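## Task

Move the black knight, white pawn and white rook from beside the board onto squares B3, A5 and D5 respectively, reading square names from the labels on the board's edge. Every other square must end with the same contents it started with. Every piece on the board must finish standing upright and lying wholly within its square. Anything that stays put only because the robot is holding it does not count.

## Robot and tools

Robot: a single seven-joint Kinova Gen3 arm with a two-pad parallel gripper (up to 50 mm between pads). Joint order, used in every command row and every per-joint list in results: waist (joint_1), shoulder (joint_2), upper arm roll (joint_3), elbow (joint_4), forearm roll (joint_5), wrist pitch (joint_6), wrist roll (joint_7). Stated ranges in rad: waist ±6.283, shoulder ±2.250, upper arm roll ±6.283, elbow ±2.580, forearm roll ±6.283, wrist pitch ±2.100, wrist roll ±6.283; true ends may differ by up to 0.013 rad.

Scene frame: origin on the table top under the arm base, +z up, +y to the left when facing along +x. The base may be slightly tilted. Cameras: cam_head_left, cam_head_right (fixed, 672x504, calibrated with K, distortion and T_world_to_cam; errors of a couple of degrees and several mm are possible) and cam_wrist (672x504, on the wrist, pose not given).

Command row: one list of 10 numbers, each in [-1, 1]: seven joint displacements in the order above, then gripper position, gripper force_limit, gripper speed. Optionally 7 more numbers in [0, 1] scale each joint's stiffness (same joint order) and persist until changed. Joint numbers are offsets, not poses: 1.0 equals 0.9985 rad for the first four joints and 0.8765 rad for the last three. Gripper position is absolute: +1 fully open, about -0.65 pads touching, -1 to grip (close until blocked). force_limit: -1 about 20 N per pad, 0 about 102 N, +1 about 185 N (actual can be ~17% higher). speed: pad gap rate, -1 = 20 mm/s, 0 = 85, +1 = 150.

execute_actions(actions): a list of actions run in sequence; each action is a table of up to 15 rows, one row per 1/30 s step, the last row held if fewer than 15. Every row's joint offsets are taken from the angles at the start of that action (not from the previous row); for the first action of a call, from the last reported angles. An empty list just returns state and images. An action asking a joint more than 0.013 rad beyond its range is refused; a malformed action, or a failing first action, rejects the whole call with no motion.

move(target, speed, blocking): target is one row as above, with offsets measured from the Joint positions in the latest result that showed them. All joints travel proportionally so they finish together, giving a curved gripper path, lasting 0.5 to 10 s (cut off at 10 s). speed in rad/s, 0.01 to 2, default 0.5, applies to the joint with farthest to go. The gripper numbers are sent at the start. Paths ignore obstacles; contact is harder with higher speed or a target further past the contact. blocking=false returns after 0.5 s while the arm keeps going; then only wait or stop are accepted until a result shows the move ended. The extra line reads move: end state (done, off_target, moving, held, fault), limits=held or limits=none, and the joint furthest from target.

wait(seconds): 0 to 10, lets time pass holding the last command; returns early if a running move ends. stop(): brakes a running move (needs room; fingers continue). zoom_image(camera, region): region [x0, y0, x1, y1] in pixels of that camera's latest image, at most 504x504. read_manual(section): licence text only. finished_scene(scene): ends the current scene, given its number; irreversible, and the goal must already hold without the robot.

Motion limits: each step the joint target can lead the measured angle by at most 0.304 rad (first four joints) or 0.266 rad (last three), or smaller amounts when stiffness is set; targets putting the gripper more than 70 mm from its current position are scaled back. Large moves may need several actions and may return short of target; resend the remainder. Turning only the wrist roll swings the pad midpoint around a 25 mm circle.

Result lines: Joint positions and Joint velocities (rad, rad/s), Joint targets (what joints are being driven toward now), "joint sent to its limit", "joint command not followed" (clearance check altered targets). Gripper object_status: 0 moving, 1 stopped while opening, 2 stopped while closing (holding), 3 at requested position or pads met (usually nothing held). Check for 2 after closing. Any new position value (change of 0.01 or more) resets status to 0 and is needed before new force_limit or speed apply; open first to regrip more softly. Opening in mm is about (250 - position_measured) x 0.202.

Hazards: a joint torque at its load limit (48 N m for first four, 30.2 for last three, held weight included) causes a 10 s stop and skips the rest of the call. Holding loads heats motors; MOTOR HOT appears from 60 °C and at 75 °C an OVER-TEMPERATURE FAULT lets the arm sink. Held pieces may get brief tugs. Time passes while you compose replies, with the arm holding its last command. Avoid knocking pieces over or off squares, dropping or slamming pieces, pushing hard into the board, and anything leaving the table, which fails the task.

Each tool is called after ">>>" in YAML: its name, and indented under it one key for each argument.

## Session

>>> execute_actions:
  actions: []

Scene clock: 0.00 s.
position_measured=3 object_status=3
Joint names: [waist, shoulder, upper arm roll, elbow, forearm roll, wrist pitch, wrist roll]
Joint positions: [-1.069  0.999 -0.048  1.337  0.616  1.624  1.929]
Joint velocities: [-0.001  0.001 -0.     0.     0.     0.002  0.001]
Motor temperatures (°C, as the motors report them): [34 34 30 29 33 42 38]
Joint targets: [-1.069 0.999 -0.048 1.337 0.616 1.624 1.929]
Joint stiffness scale: [1. 1. 1. 1. 1. 1. 1.]

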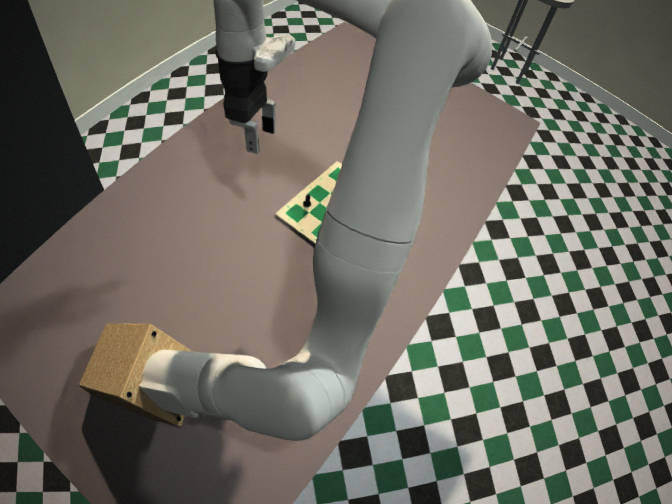

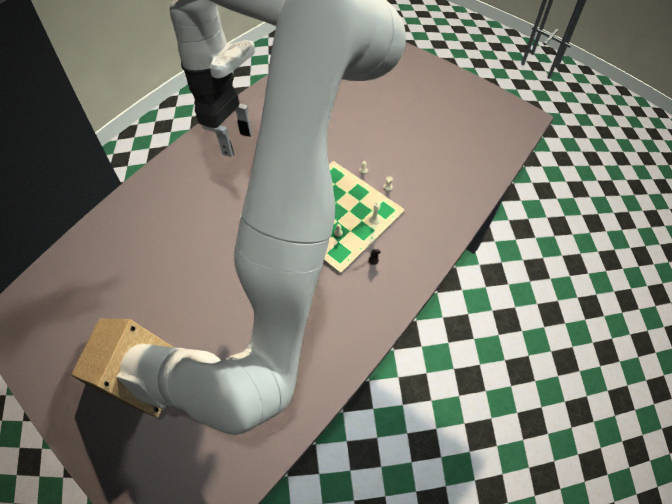

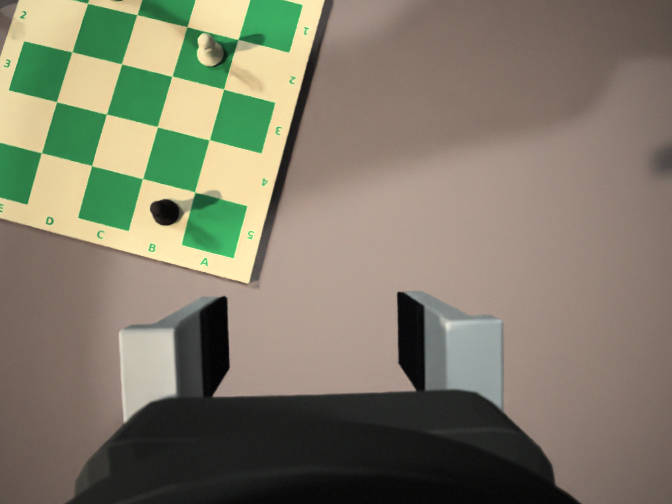

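>>> zoom_image:
  camera: "cam_head_right"
  region: [300,140,430,290]

>>> zoom_image:
  camera: "cam_head_left"
  region: [260,150,360,260]

>>> zoom_image:
  camera: "cam_wrist"
  region: [0,0,340,300]

Region (300, 140, 430, 290) of cam_head_right's 672x504 image, scaled by 3.360, with more detail than that image has; it fills the left 437 columns of this view, and the rest is white.

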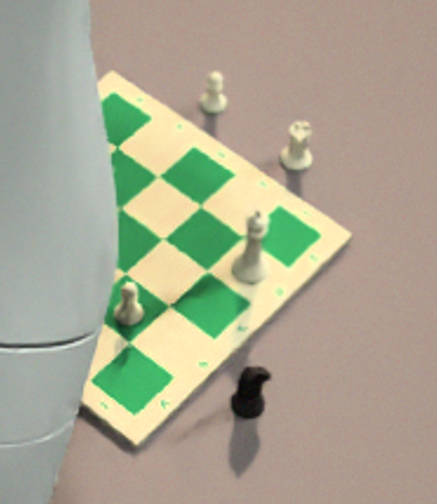

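Region (260, 150, 360, 260) of cam_head_left's 672x504 image, scaled by 4.582, with more detail than that image has; it fills the left 458 columns of this view, and the rest is white.

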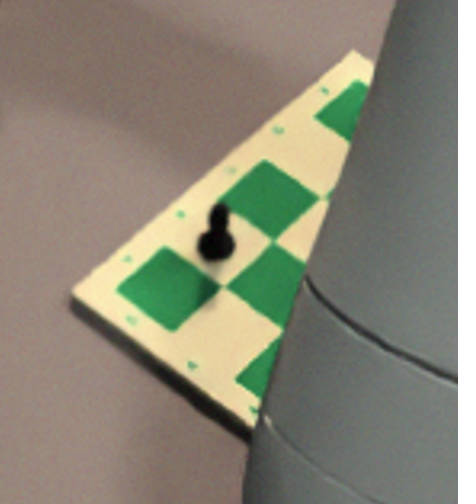

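Region (0, 0, 340, 300) of cam_wrist's 672x504 image, scaled by 1.482; it fills the top 445 rows of this view, and the rest is white.

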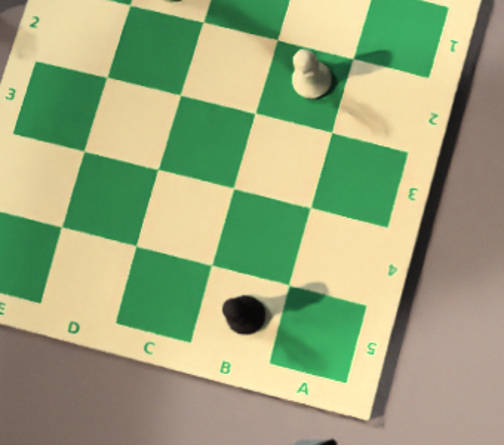

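>>> move:
  target: [0.621,-0.069,0.053,-0.2203,0.382,-0.294,0.359,1,-0.3,0.5]
  speed: 0.6

Scene clock: 15.30 s.
position_measured=3 object_status=3
Joint names: [waist, shoulder, upper arm roll, elbow, forearm roll, wrist pitch, wrist roll]
Joint positions: [-0.452  0.932  0.004  1.12   0.946  1.373  2.234]
Joint velocities: [ 0.003 -0.001  0.    -0.001 -0.    -0.    -0.   ]
Motor temperatures (°C, as the motors report them): [35 34 30 29 33 42 38]
Joint targets: [-0.449 0.930 0.005 1.117 0.951 1.366 2.243]
Joint stiffness scale: [1. 1. 1. 1. 1. 1. 1.]
move: done; limits=none; farthest joint: the wrist roll, 0.009 radians from its target (0.315 radians at the start)

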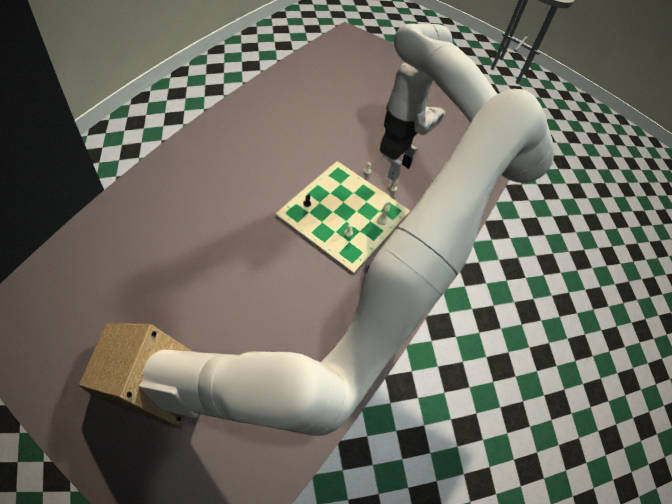

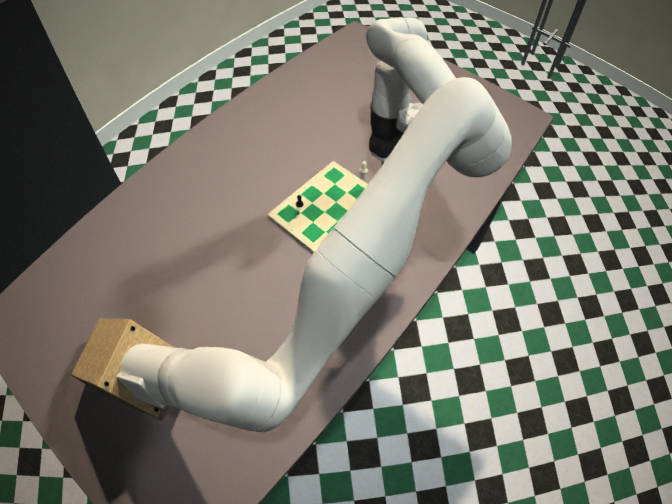

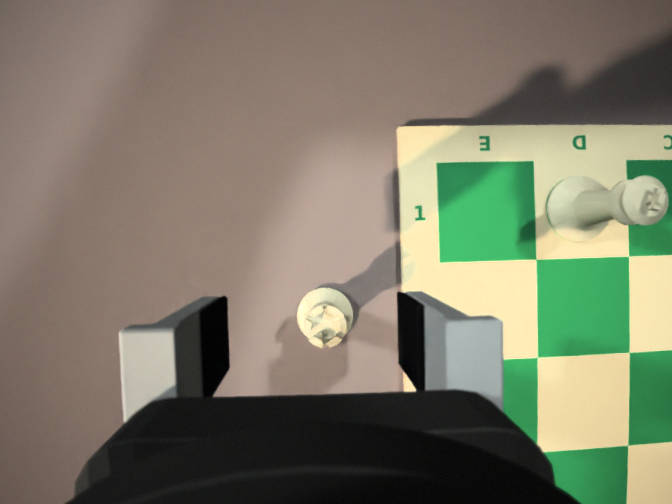

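>>> zoom_image:
  camera: "cam_wrist"
  region: [200,120,672,420]

Region (200, 120, 672, 420) of cam_wrist's 672x504 image, scaled by 1.068; it fills the top 320 rows of this view, and the rest is white.

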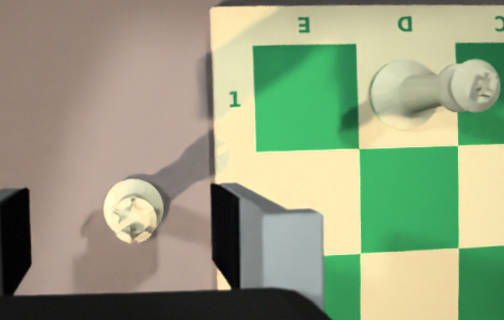

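>>> move:
  target: [0.0611,0.0314,0,0.0592,0.0527,-0.1104,-0.059,0.5,-0.3,0.5]
  speed: 0.25

Scene clock: 21.83 s.
position_measured=78 object_status=3
Joint names: [waist, shoulder, upper arm roll, elbow, forearm roll, wrist pitch, wrist roll]
Joint positions: [-0.395  0.961  0.004  1.176  0.985  1.284  2.192]
Joint velocities: [ 0.003  0.    -0.    -0.001 -0.    -0.001 -0.001]
Motor temperatures (°C, as the motors report them): [35 35 30 29 33 42 38]
Joint targets: [-0.391 0.963 0.004 1.179 0.992 1.277 2.182]
Joint stiffness scale: [1. 1. 1. 1. 1. 1. 1.]
move: done; limits=none; farthest joint: the wrist roll, 0.009 radians from its target (0.052 radians at the start)

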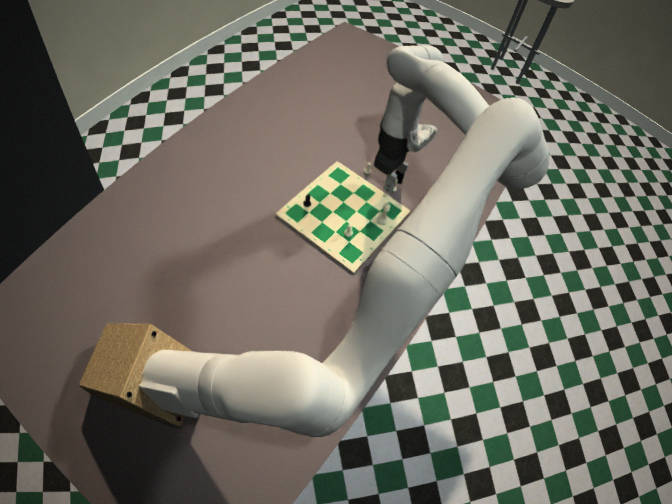

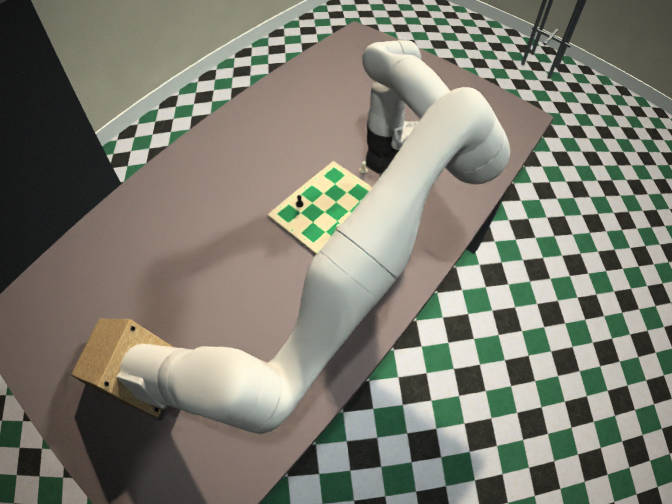

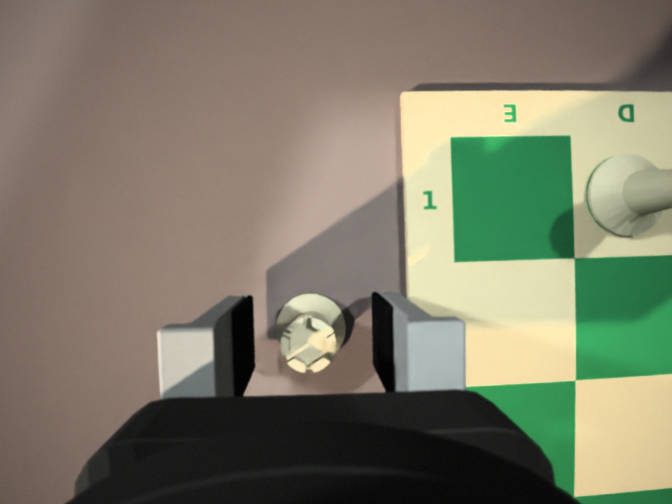

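>>> execute_actions:
  actions:
    - [[0,0,0,0,0,0,0,-1,-0.3,0.2]]
    - [[-0.002,-0.0013,0,-0.0013,-0.002,0.004,0,-1,-0.3,0.2],[-0.005,-0.003,0,-0.003,-0.005,0.008,0,-1,-0.3,0.2],[-0.008,-0.005,0,-0.005,-0.008,0.013,0,-1,-0.3,0.2],[-0.011,-0.0065,0,-0.0067,-0.011,0.018,0,-1,-0.3,0.2],[-0.014,-0.008,0,-0.008,-0.014,0.023,0,-1,-0.3,0.2],[-0.017,-0.01,0,-0.01,-0.017,0.028,0,-1,-0.3,0.2],[-0.02,-0.012,0,-0.012,-0.02,0.033,0,-1,-0.3,0.2],[-0.022,-0.0131,0,-0.0134,-0.022,0.0367,0,-1,-0.3,0.2]]

Scene clock: 28.47 s.
position_measured=188 object_status=2
Joint names: [waist, shoulder, upper arm roll, elbow, forearm roll, wrist pitch, wrist roll]
Joint positions: [-0.412  0.951  0.004  1.166  0.973  1.309  2.192]
Joint velocities: [-0.008 -0.005 -0.    -0.001 -0.001  0.003 -0.001]
Motor temperatures (°C, as the motors report them): [35 35 30 29 33 42 38]
Joint targets: [-0.416 0.948 0.004 1.163 0.966 1.316 2.192]
Joint stiffness scale: [1. 1. 1. 1. 1. 1. 1.]

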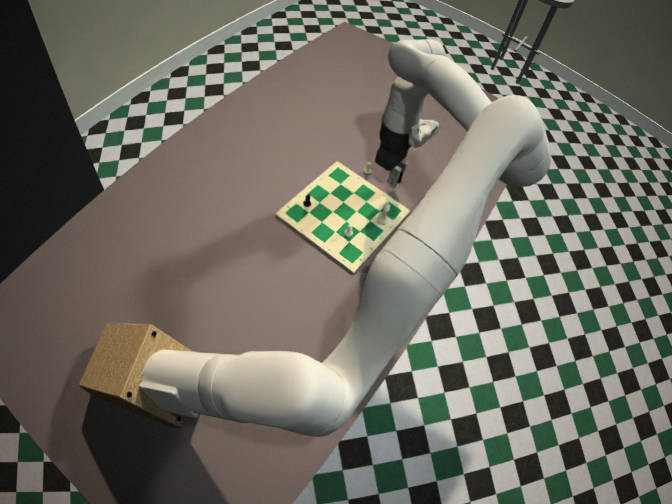

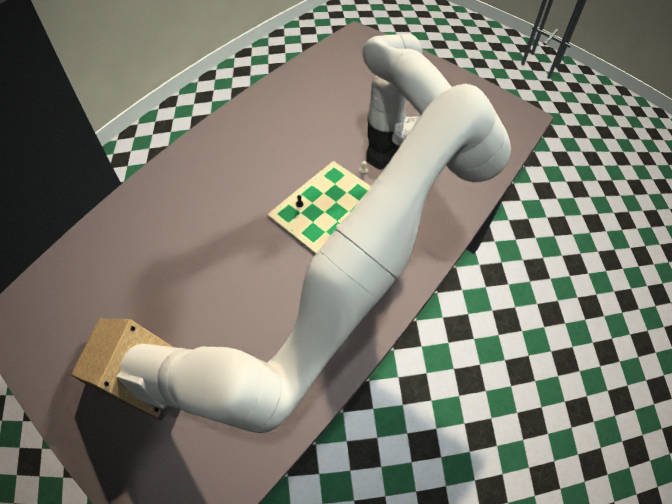

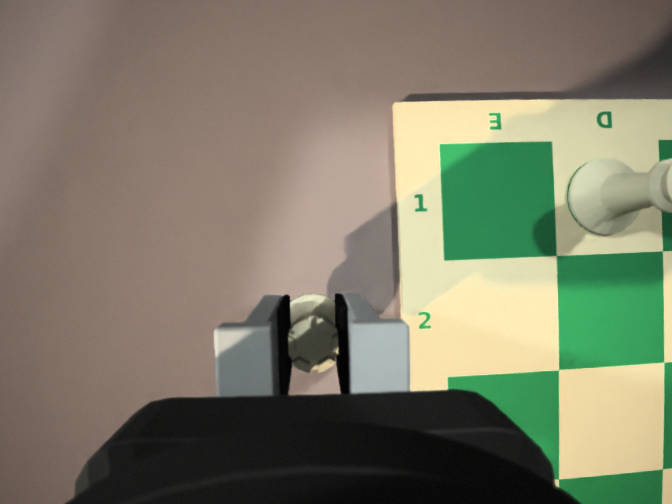

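>>> move:
  target: [-0.1692,0.1407,0,0.1617,-0.020,-0.0819,-0.3776,-1,-0.3,0.2]
  speed: 0.5

Scene clock: 30.73 s.
position_measured=188 object_status=2
Joint names: [waist, shoulder, upper arm roll, elbow, forearm roll, wrist pitch, wrist roll]
Joint positions: [-0.578  1.089  0.004  1.324  0.961  1.244  1.87 ]
Joint velocities: [-0.003  0.002  0.    -0.001  0.    -0.001  0.001]
Motor temperatures (°C, as the motors report them): [35 35 30 29 33 42 38]
Joint targets: [-0.581 1.091 0.004 1.327 0.955 1.237 1.861]
Joint stiffness scale: [1. 1. 1. 1. 1. 1. 1.]
move: done; limits=none; farthest joint: the wrist roll, 0.009 radians from its target (0.331 radians at the start)

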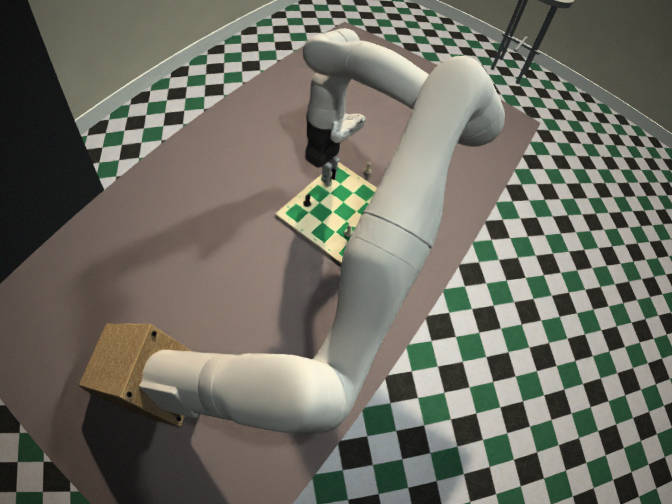

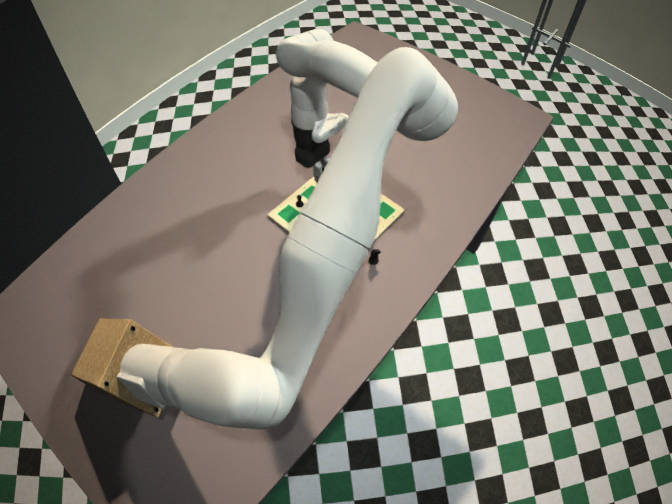

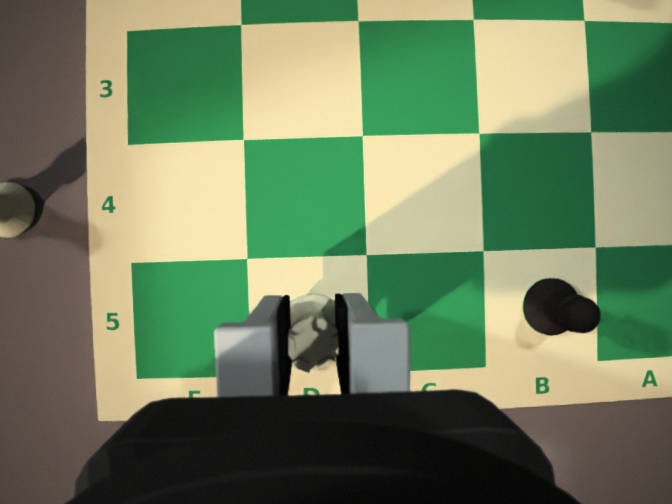

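>>> move:
  target: [0.0101,0.0069,0,0.0068,0.0209,-0.0124,0,-1,-0.3,0.2]
  speed: 0.05

Scene clock: 34.40 s.
position_measured=188 object_status=2
Joint names: [waist, shoulder, upper arm roll, elbow, forearm roll, wrist pitch, wrist roll]
Joint positions: [-0.571  1.093  0.004  1.328  0.972  1.24   1.87 ]
Joint velocities: [ 0.001  0.001 -0.     0.001  0.    -0.    -0.   ]
Motor temperatures (°C, as the motors report them): [35 35 30 29 33 42 38]
Joint targets: [-0.568 1.096 0.004 1.331 0.979 1.233 1.870]
Joint stiffness scale: [1. 1. 1. 1. 1. 1. 1.]
move: done; limits=none; farthest joint: the forearm roll, 0.007 radians from its target (0.019 radians at the start)

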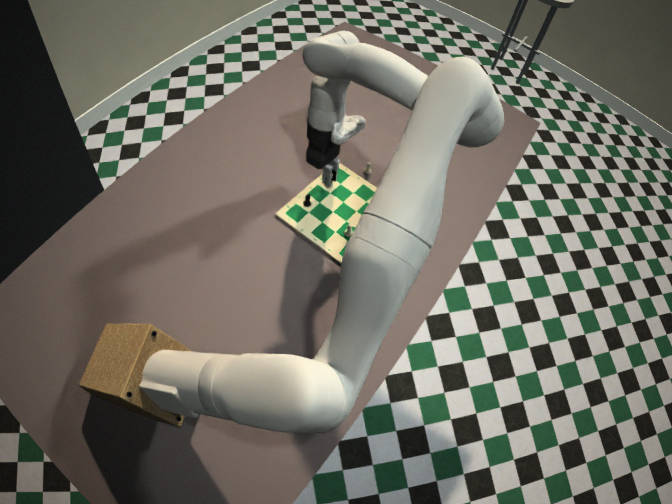

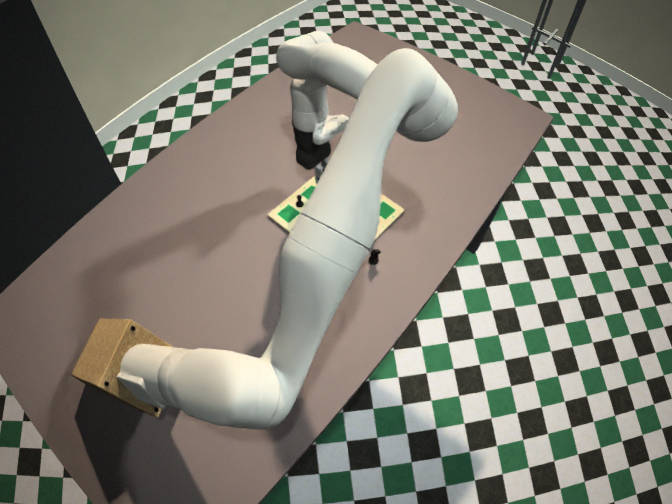

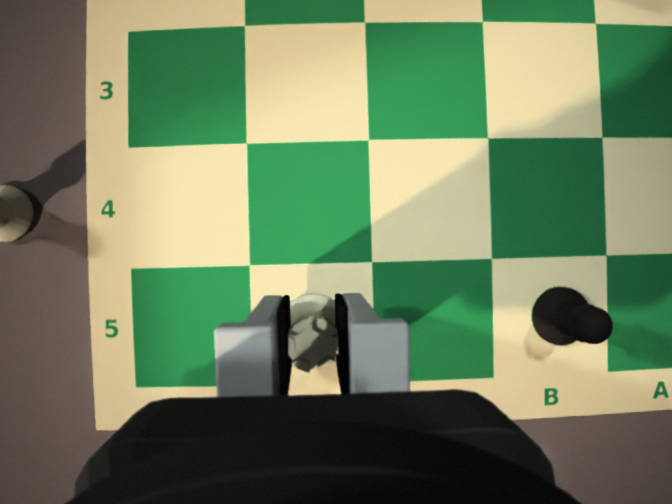

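>>> execute_actions:
  actions:
    - [[0.003,0.0025,0,0.003,0.008,-0.008,0,-1,-0.3,0.2],[0.0035,0.0028,0,0.0033,0.0085,-0.0087,0,-1,-0.3,0.2],[0.004,0.0031,0,0.0035,0.009,-0.0094,0,-1,-0.3,0.2],[0.0045,0.0035,0,0.0038,0.0095,-0.01,0,-1,-0.3,0.2],[0.0045,0.0035,0,0.0038,0.0095,-0.01,0,-1,-0.3,0.2],[0.0045,0.0035,0,0.0038,0.0095,-0.01,0,-1,-0.3,0.2],[0.0045,0.0035,0,0.0038,0.0095,-0.01,0,-1,-0.3,0.2],[0.0045,0.0035,0,0.0038,0.0095,-0.01,0,-1,-0.3,0.2],[0.0015,0.001,0,0.001,0.002,-0.002,0,0.4,-0.3,0.5]]
    - [[-0.002,-0.001,0,-0.001,-0.002,0.003,0,0.4,-0.3,0.5],[-0.005,-0.003,0,-0.003,-0.006,0.007,0,0.4,-0.3,0.5],[-0.009,-0.006,0,-0.005,-0.011,0.013,0,0.4,-0.3,0.5],[-0.014,-0.009,0,-0.008,-0.017,0.021,0,0.4,-0.3,0.5],[-0.0195,-0.0125,0,-0.011,-0.0235,0.029,0,0.4,-0.3,0.5],[-0.025,-0.016,0,-0.014,-0.03,0.037,0,0.4,-0.3,0.5],[-0.03,-0.019,0,-0.017,-0.036,0.045,0,0.4,-0.3,0.5],[-0.034,-0.022,0,-0.0195,-0.041,0.051,0,0.4,-0.3,0.5],[-0.037,-0.024,0,-0.021,-0.045,0.055,0,0.4,-0.3,0.5],[-0.039,-0.025,0,-0.0224,-0.047,0.058,0,0.4,-0.3,0.5]]

Scene clock: 40.23 s.
position_measured=92 object_status=3
Joint names: [waist, shoulder, upper arm roll, elbow, forearm roll, wrist pitch, wrist roll]
Joint positions: [-0.604  1.073  0.004  1.309  0.939  1.282  1.87 ]
Joint velocities: [-0.02  -0.014  0.    -0.006 -0.003  0.006 -0.   ]
Motor temperatures (°C, as the motors report them): [35 35 30 29 33 42 38]
Joint targets: [-0.609 1.069 0.004 1.306 0.932 1.290 1.870]
Joint stiffness scale: [1. 1. 1. 1. 1. 1. 1.]

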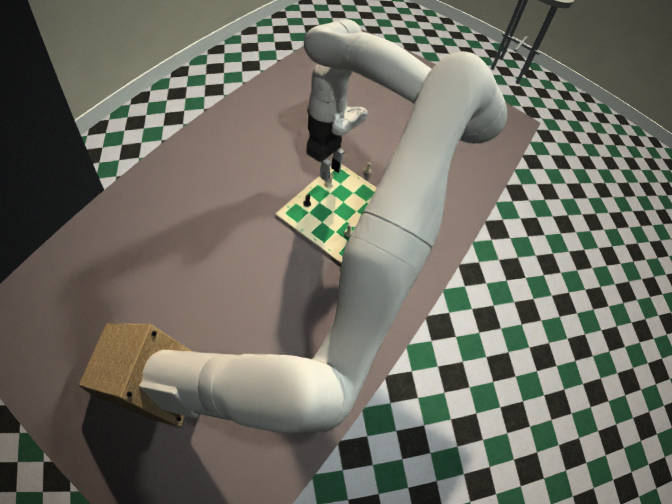

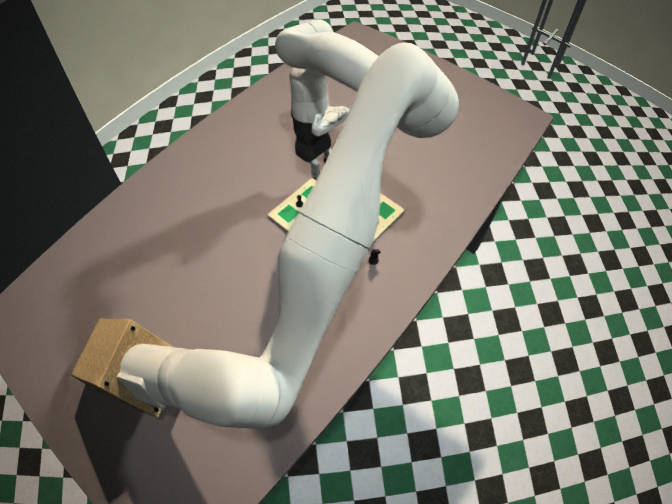

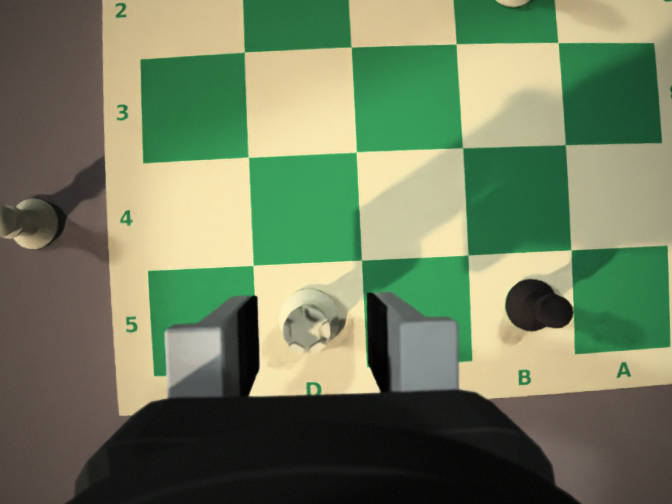

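>>> move:
  target: [0.1172,0.0313,0,-0.3353,-0.0117,0.1254,0.358,0.4,-0.3,0.5]
  speed: 0.6

Scene clock: 46.73 s.
position_measured=92 object_status=3
Joint names: [waist, shoulder, upper arm roll, elbow, forearm roll, wrist pitch, wrist roll]
Joint positions: [-0.49   1.102  0.004  0.978  0.936  1.385  2.174]
Joint velocities: [ 0.002  0.002  0.    -0.001 -0.    -0.002 -0.   ]
Motor temperatures (°C, as the motors report them): [35 35 30 29 33 42 38]
Joint targets: [-0.487 1.104 0.004 0.974 0.929 1.392 2.184]
Joint stiffness scale: [1. 1. 1. 1. 1. 1. 1.]
move: done; limits=none; farthest joint: the wrist roll, 0.009 radians from its target (0.314 radians at the start)

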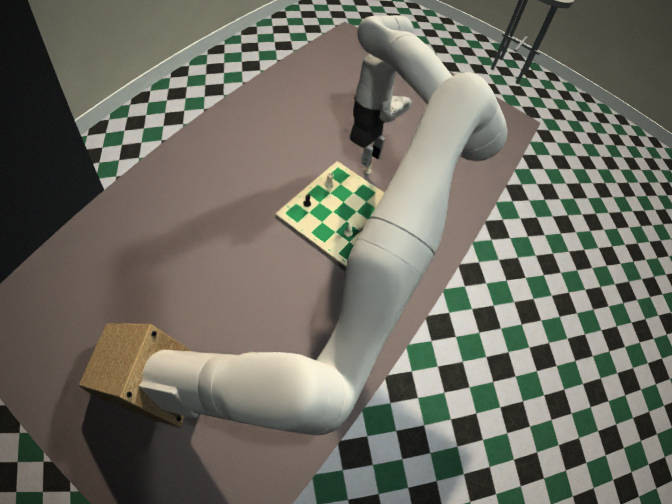

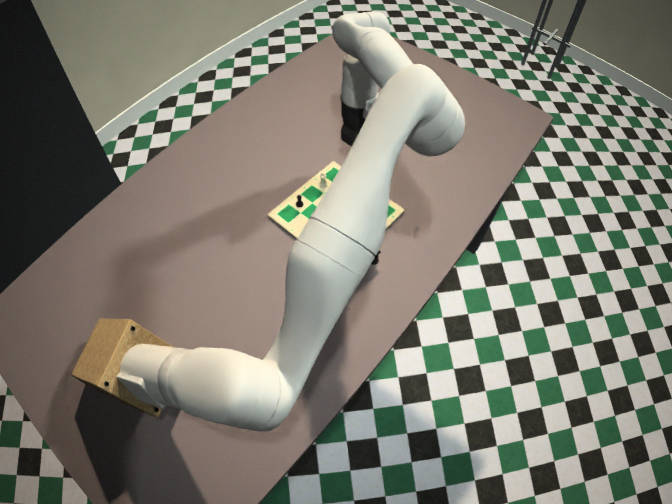

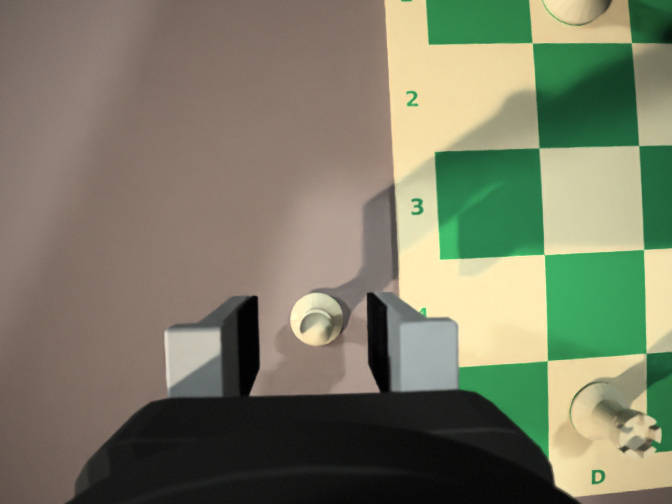

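>>> move:
  target: [0.0417,0.022,0,0.029,0.0345,-0.070,0,0.2,-0.3,0.5]
  speed: 0.25

Scene clock: 48.53 s.
position_measured=123 object_status=3
Joint names: [waist, shoulder, upper arm roll, elbow, forearm roll, wrist pitch, wrist roll]
Joint positions: [-0.451  1.121  0.004  1.003  0.959  1.331  2.175]
Joint velocities: [ 0.004  0.001 -0.    -0.     0.    -0.002 -0.   ]
Motor temperatures (°C, as the motors report them): [35 35 30 29 33 42 38]
Joint targets: [-0.448 1.124 0.004 1.006 0.966 1.323 2.174]
Joint stiffness scale: [1. 1. 1. 1. 1. 1. 1.]
move: done; limits=none; farthest joint: the forearm roll, 0.007 radians from its target (0.030 radians at the start)

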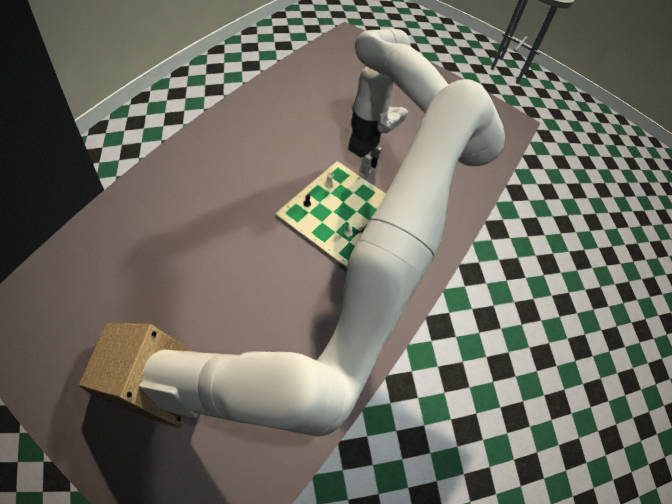

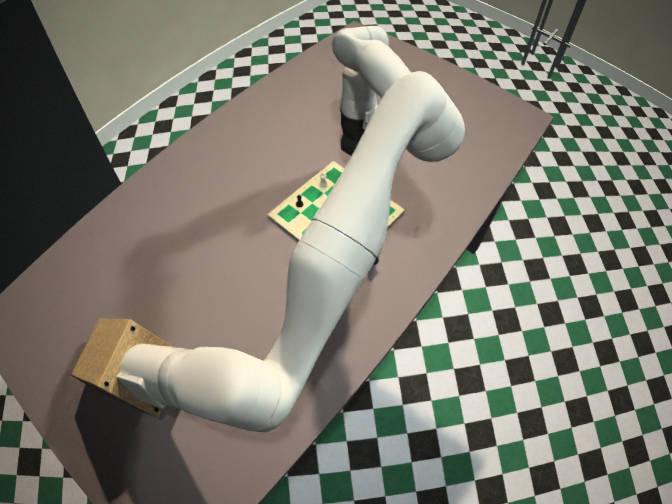

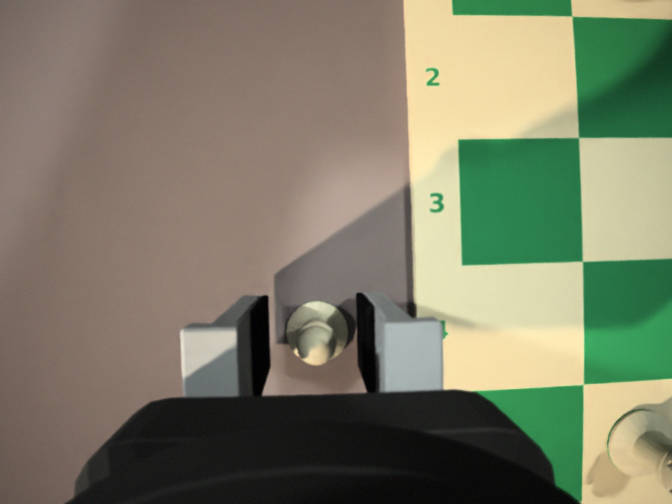

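>>> execute_actions:
  actions:
    - [[0,0,0,0,0,0,0,-1,-0.3,0.2]]
    - [[-0.002,-0.001,0,-0.0015,-0.002,0.004,0,-1,-0.3,0.2],[-0.006,-0.003,0,-0.004,-0.005,0.01,0,-1,-0.3,0.2],[-0.011,-0.006,0,-0.008,-0.009,0.018,0,-1,-0.3,0.2],[-0.017,-0.009,0,-0.012,-0.013,0.028,0,-1,-0.3,0.2],[-0.0235,-0.012,0,-0.017,-0.0185,0.039,0,-1,-0.3,0.2],[-0.03,-0.016,0,-0.022,-0.024,0.05,0,-1,-0.3,0.2],[-0.0365,-0.019,0,-0.0265,-0.029,0.06,0,-1,-0.3,0.2],[-0.043,-0.023,0,-0.031,-0.034,0.071,0,-1,-0.3,0.2],[-0.049,-0.026,0,-0.0355,-0.039,0.081,0,-1,-0.3,0.2],[-0.054,-0.0285,0,-0.039,-0.043,0.089,0,-1,-0.3,0.2],[-0.058,-0.0305,0,-0.042,-0.046,0.096,0,-1,-0.3,0.2],[-0.06,-0.0316,0,-0.0435,-0.0476,0.0993,0,-1,-0.3,0.2]]

Scene clock: 54.53 s.
position_measured=208 object_status=2
Joint names: [waist, shoulder, upper arm roll, elbow, forearm roll, wrist pitch, wrist roll]
Joint positions: [-0.503  1.095  0.004  0.964  0.925  1.409  2.175]
Joint velocities: [-0.055 -0.029 -0.    -0.025 -0.009  0.027  0.001]
Motor temperatures (°C, as the motors report them): [36 35 30 29 33 42 38]
Joint targets: [-0.511 1.090 0.004 0.960 0.918 1.418 2.175]
Joint stiffness scale: [1. 1. 1. 1. 1. 1. 1.]

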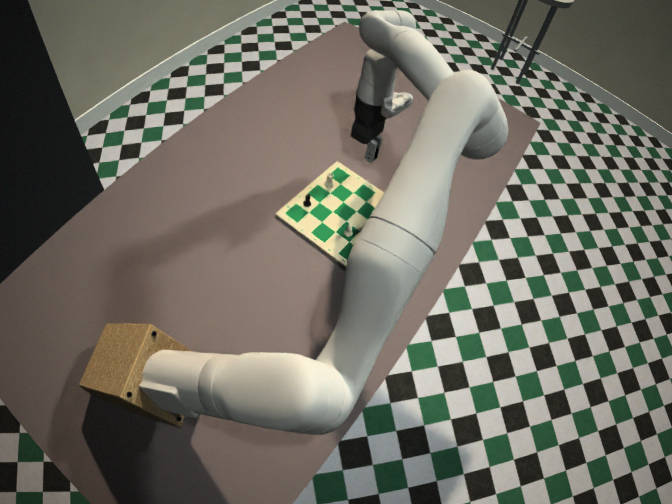

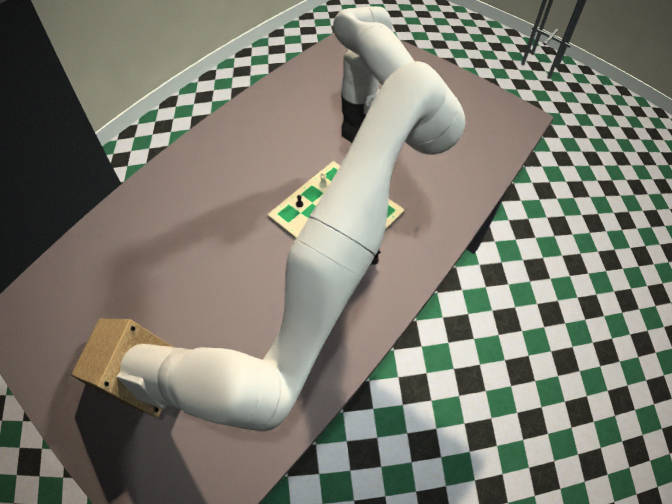

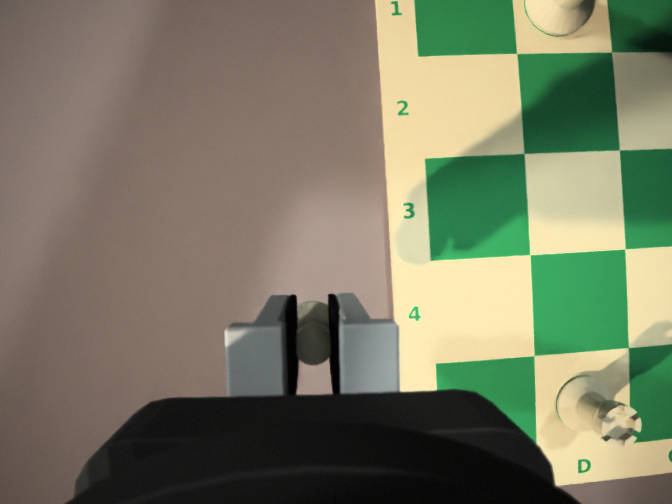

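>>> move:
  target: [-0.2423,-0.0925,0,0.6938,-0.011,-0.2746,-0.722,-1,-0.3,0.2]
  speed: 0.7

Scene clock: 59.13 s.
position_measured=208 object_status=2
Joint names: [waist, shoulder, upper arm roll, elbow, forearm roll, wrist pitch, wrist roll]
Joint positions: [-0.741  1.005  0.004  1.654  0.921  1.175  1.551]
Joint velocities: [-0.004 -0.001  0.     0.     0.     0.    -0.001]
Motor temperatures (°C, as the motors report them): [36 35 30 29 33 42 38]
Joint targets: [-0.745 1.002 0.004 1.657 0.915 1.168 1.542]
Joint stiffness scale: [1. 1. 1. 1. 1. 1. 1.]
move: done; limits=none; farthest joint: the wrist roll, 0.009 radians from its target (0.632 radians at the start)

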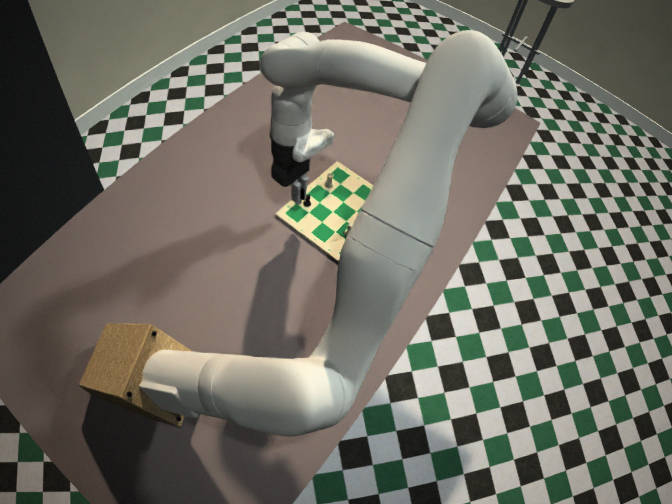

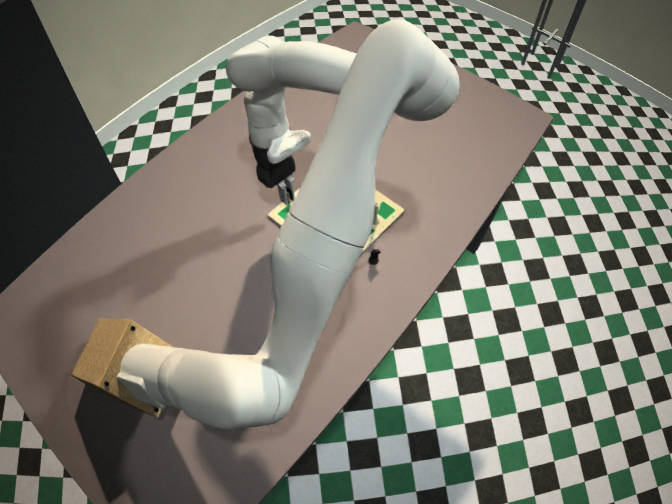

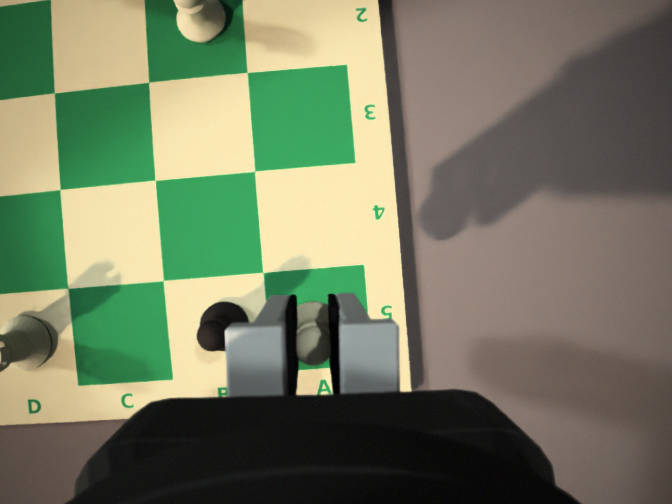

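>>> move:
  target: [0.0621,0.045,0,0.0361,0.0958,-0.0886,0,-1,-0.3,0.2]
  speed: 0.2

Scene clock: 61.23 s.
position_measured=208 object_status=2
Joint names: [waist, shoulder, upper arm roll, elbow, forearm roll, wrist pitch, wrist roll]
Joint positions: [-0.683  1.047  0.004  1.687  0.998  1.105  1.551]
Joint velocities: [ 0.002  0.002  0.    -0.001  0.    -0.001  0.   ]
Motor temperatures (°C, as the motors report them): [36 35 30 29 33 42 38]
Joint targets: [-0.679 1.050 0.004 1.690 1.005 1.098 1.551]
Joint stiffness scale: [1. 1. 1. 1. 1. 1. 1.]
move: done; limits=none; farthest joint: the wrist pitch, 0.008 radians from its target (0.078 radians at the start)

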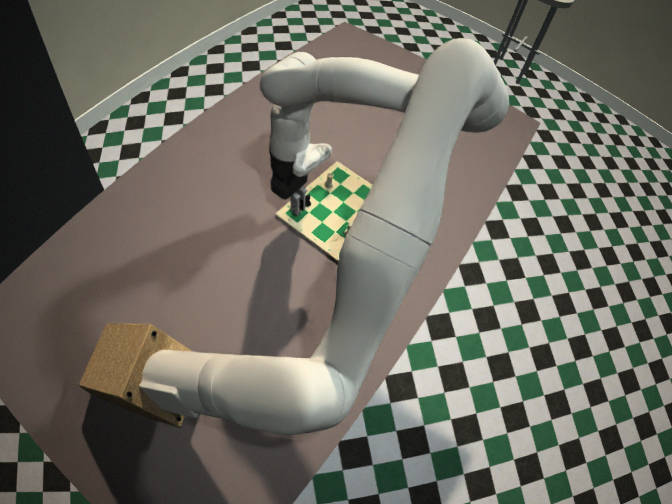

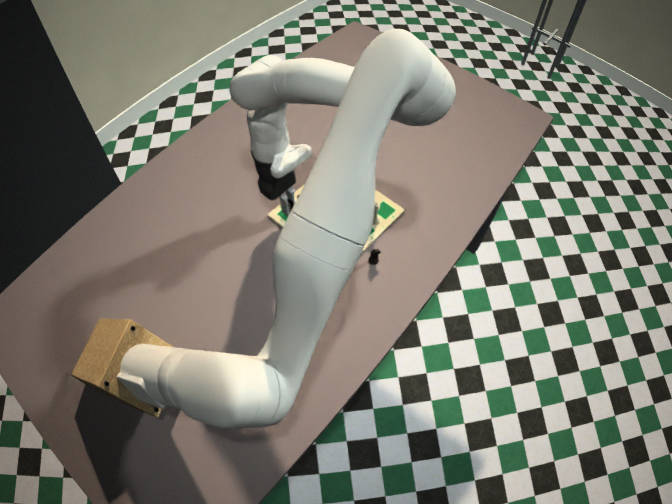

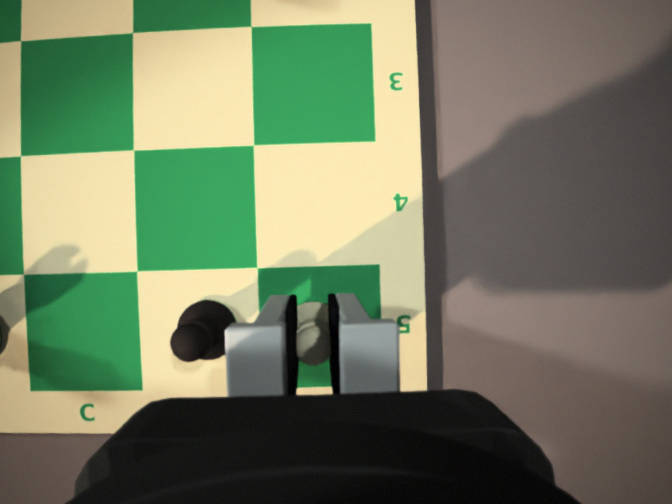

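>>> execute_actions:
  actions:
    - [[0.0035,0.003,0,0.003,0,-0.008,0,-1,-0.3,0.2],[0.004,0.0033,0,0.0033,0,-0.0087,0,-1,-0.3,0.2],[0.0045,0.0036,0,0.0036,0,-0.0094,0,-1,-0.3,0.2],[0.005,0.004,0,0.004,0,-0.01,0,-1,-0.3,0.2],[0.0056,0.0044,0,0.0043,0,-0.011,0,-1,-0.3,0.2],[0.0062,0.0048,0,0.0047,0,-0.012,0,-1,-0.3,0.2],[0.0068,0.0052,0,0.005,0,-0.0127,0,-1,-0.3,0.2],[0.0073,0.0056,0,0.0054,0,-0.0133,0,-1,-0.3,0.2]]

Scene clock: 64.43 s.
position_measured=208 object_status=2
Joint names: [waist, shoulder, upper arm roll, elbow, forearm roll, wrist pitch, wrist roll]
Joint positions: [-0.679  1.05   0.004  1.689  0.998  1.101  1.551]
Joint velocities: [-0.002  0.001 -0.     0.001 -0.     0.001 -0.   ]
Motor temperatures (°C, as the motors report them): [36 35 30 29 33 42 38]
Joint targets: [-0.675 1.053 0.004 1.692 0.998 1.093 1.551]
Joint stiffness scale: [1. 1. 1. 1. 1. 1. 1.]

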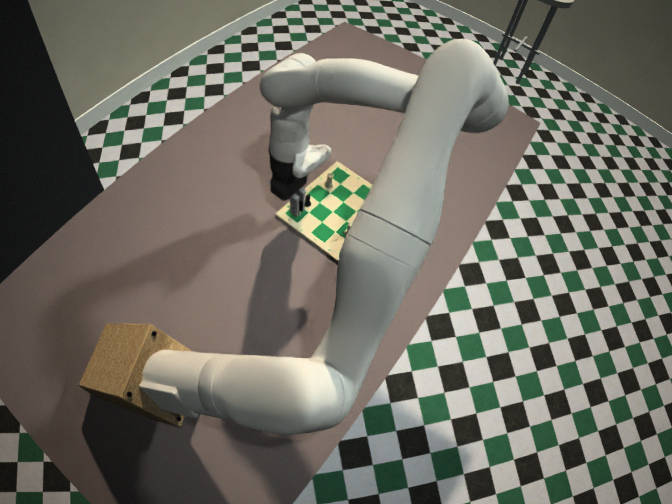

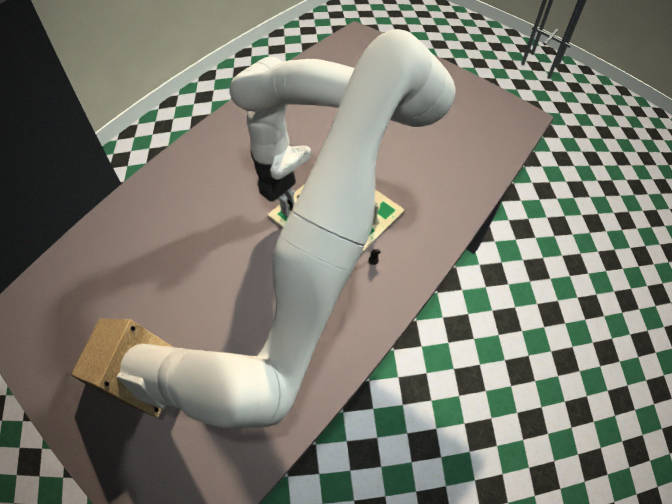

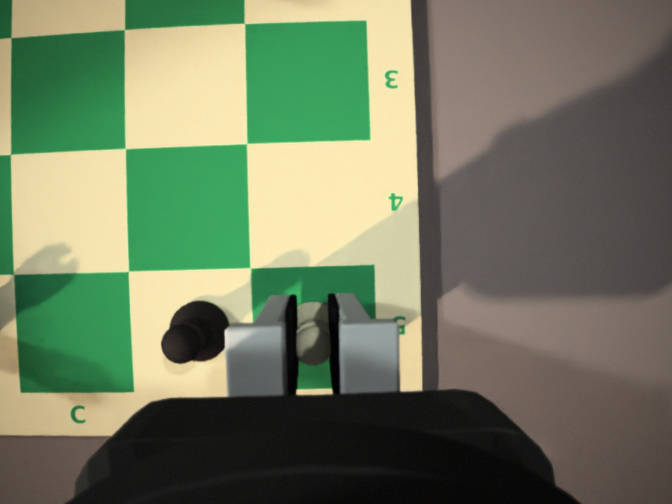

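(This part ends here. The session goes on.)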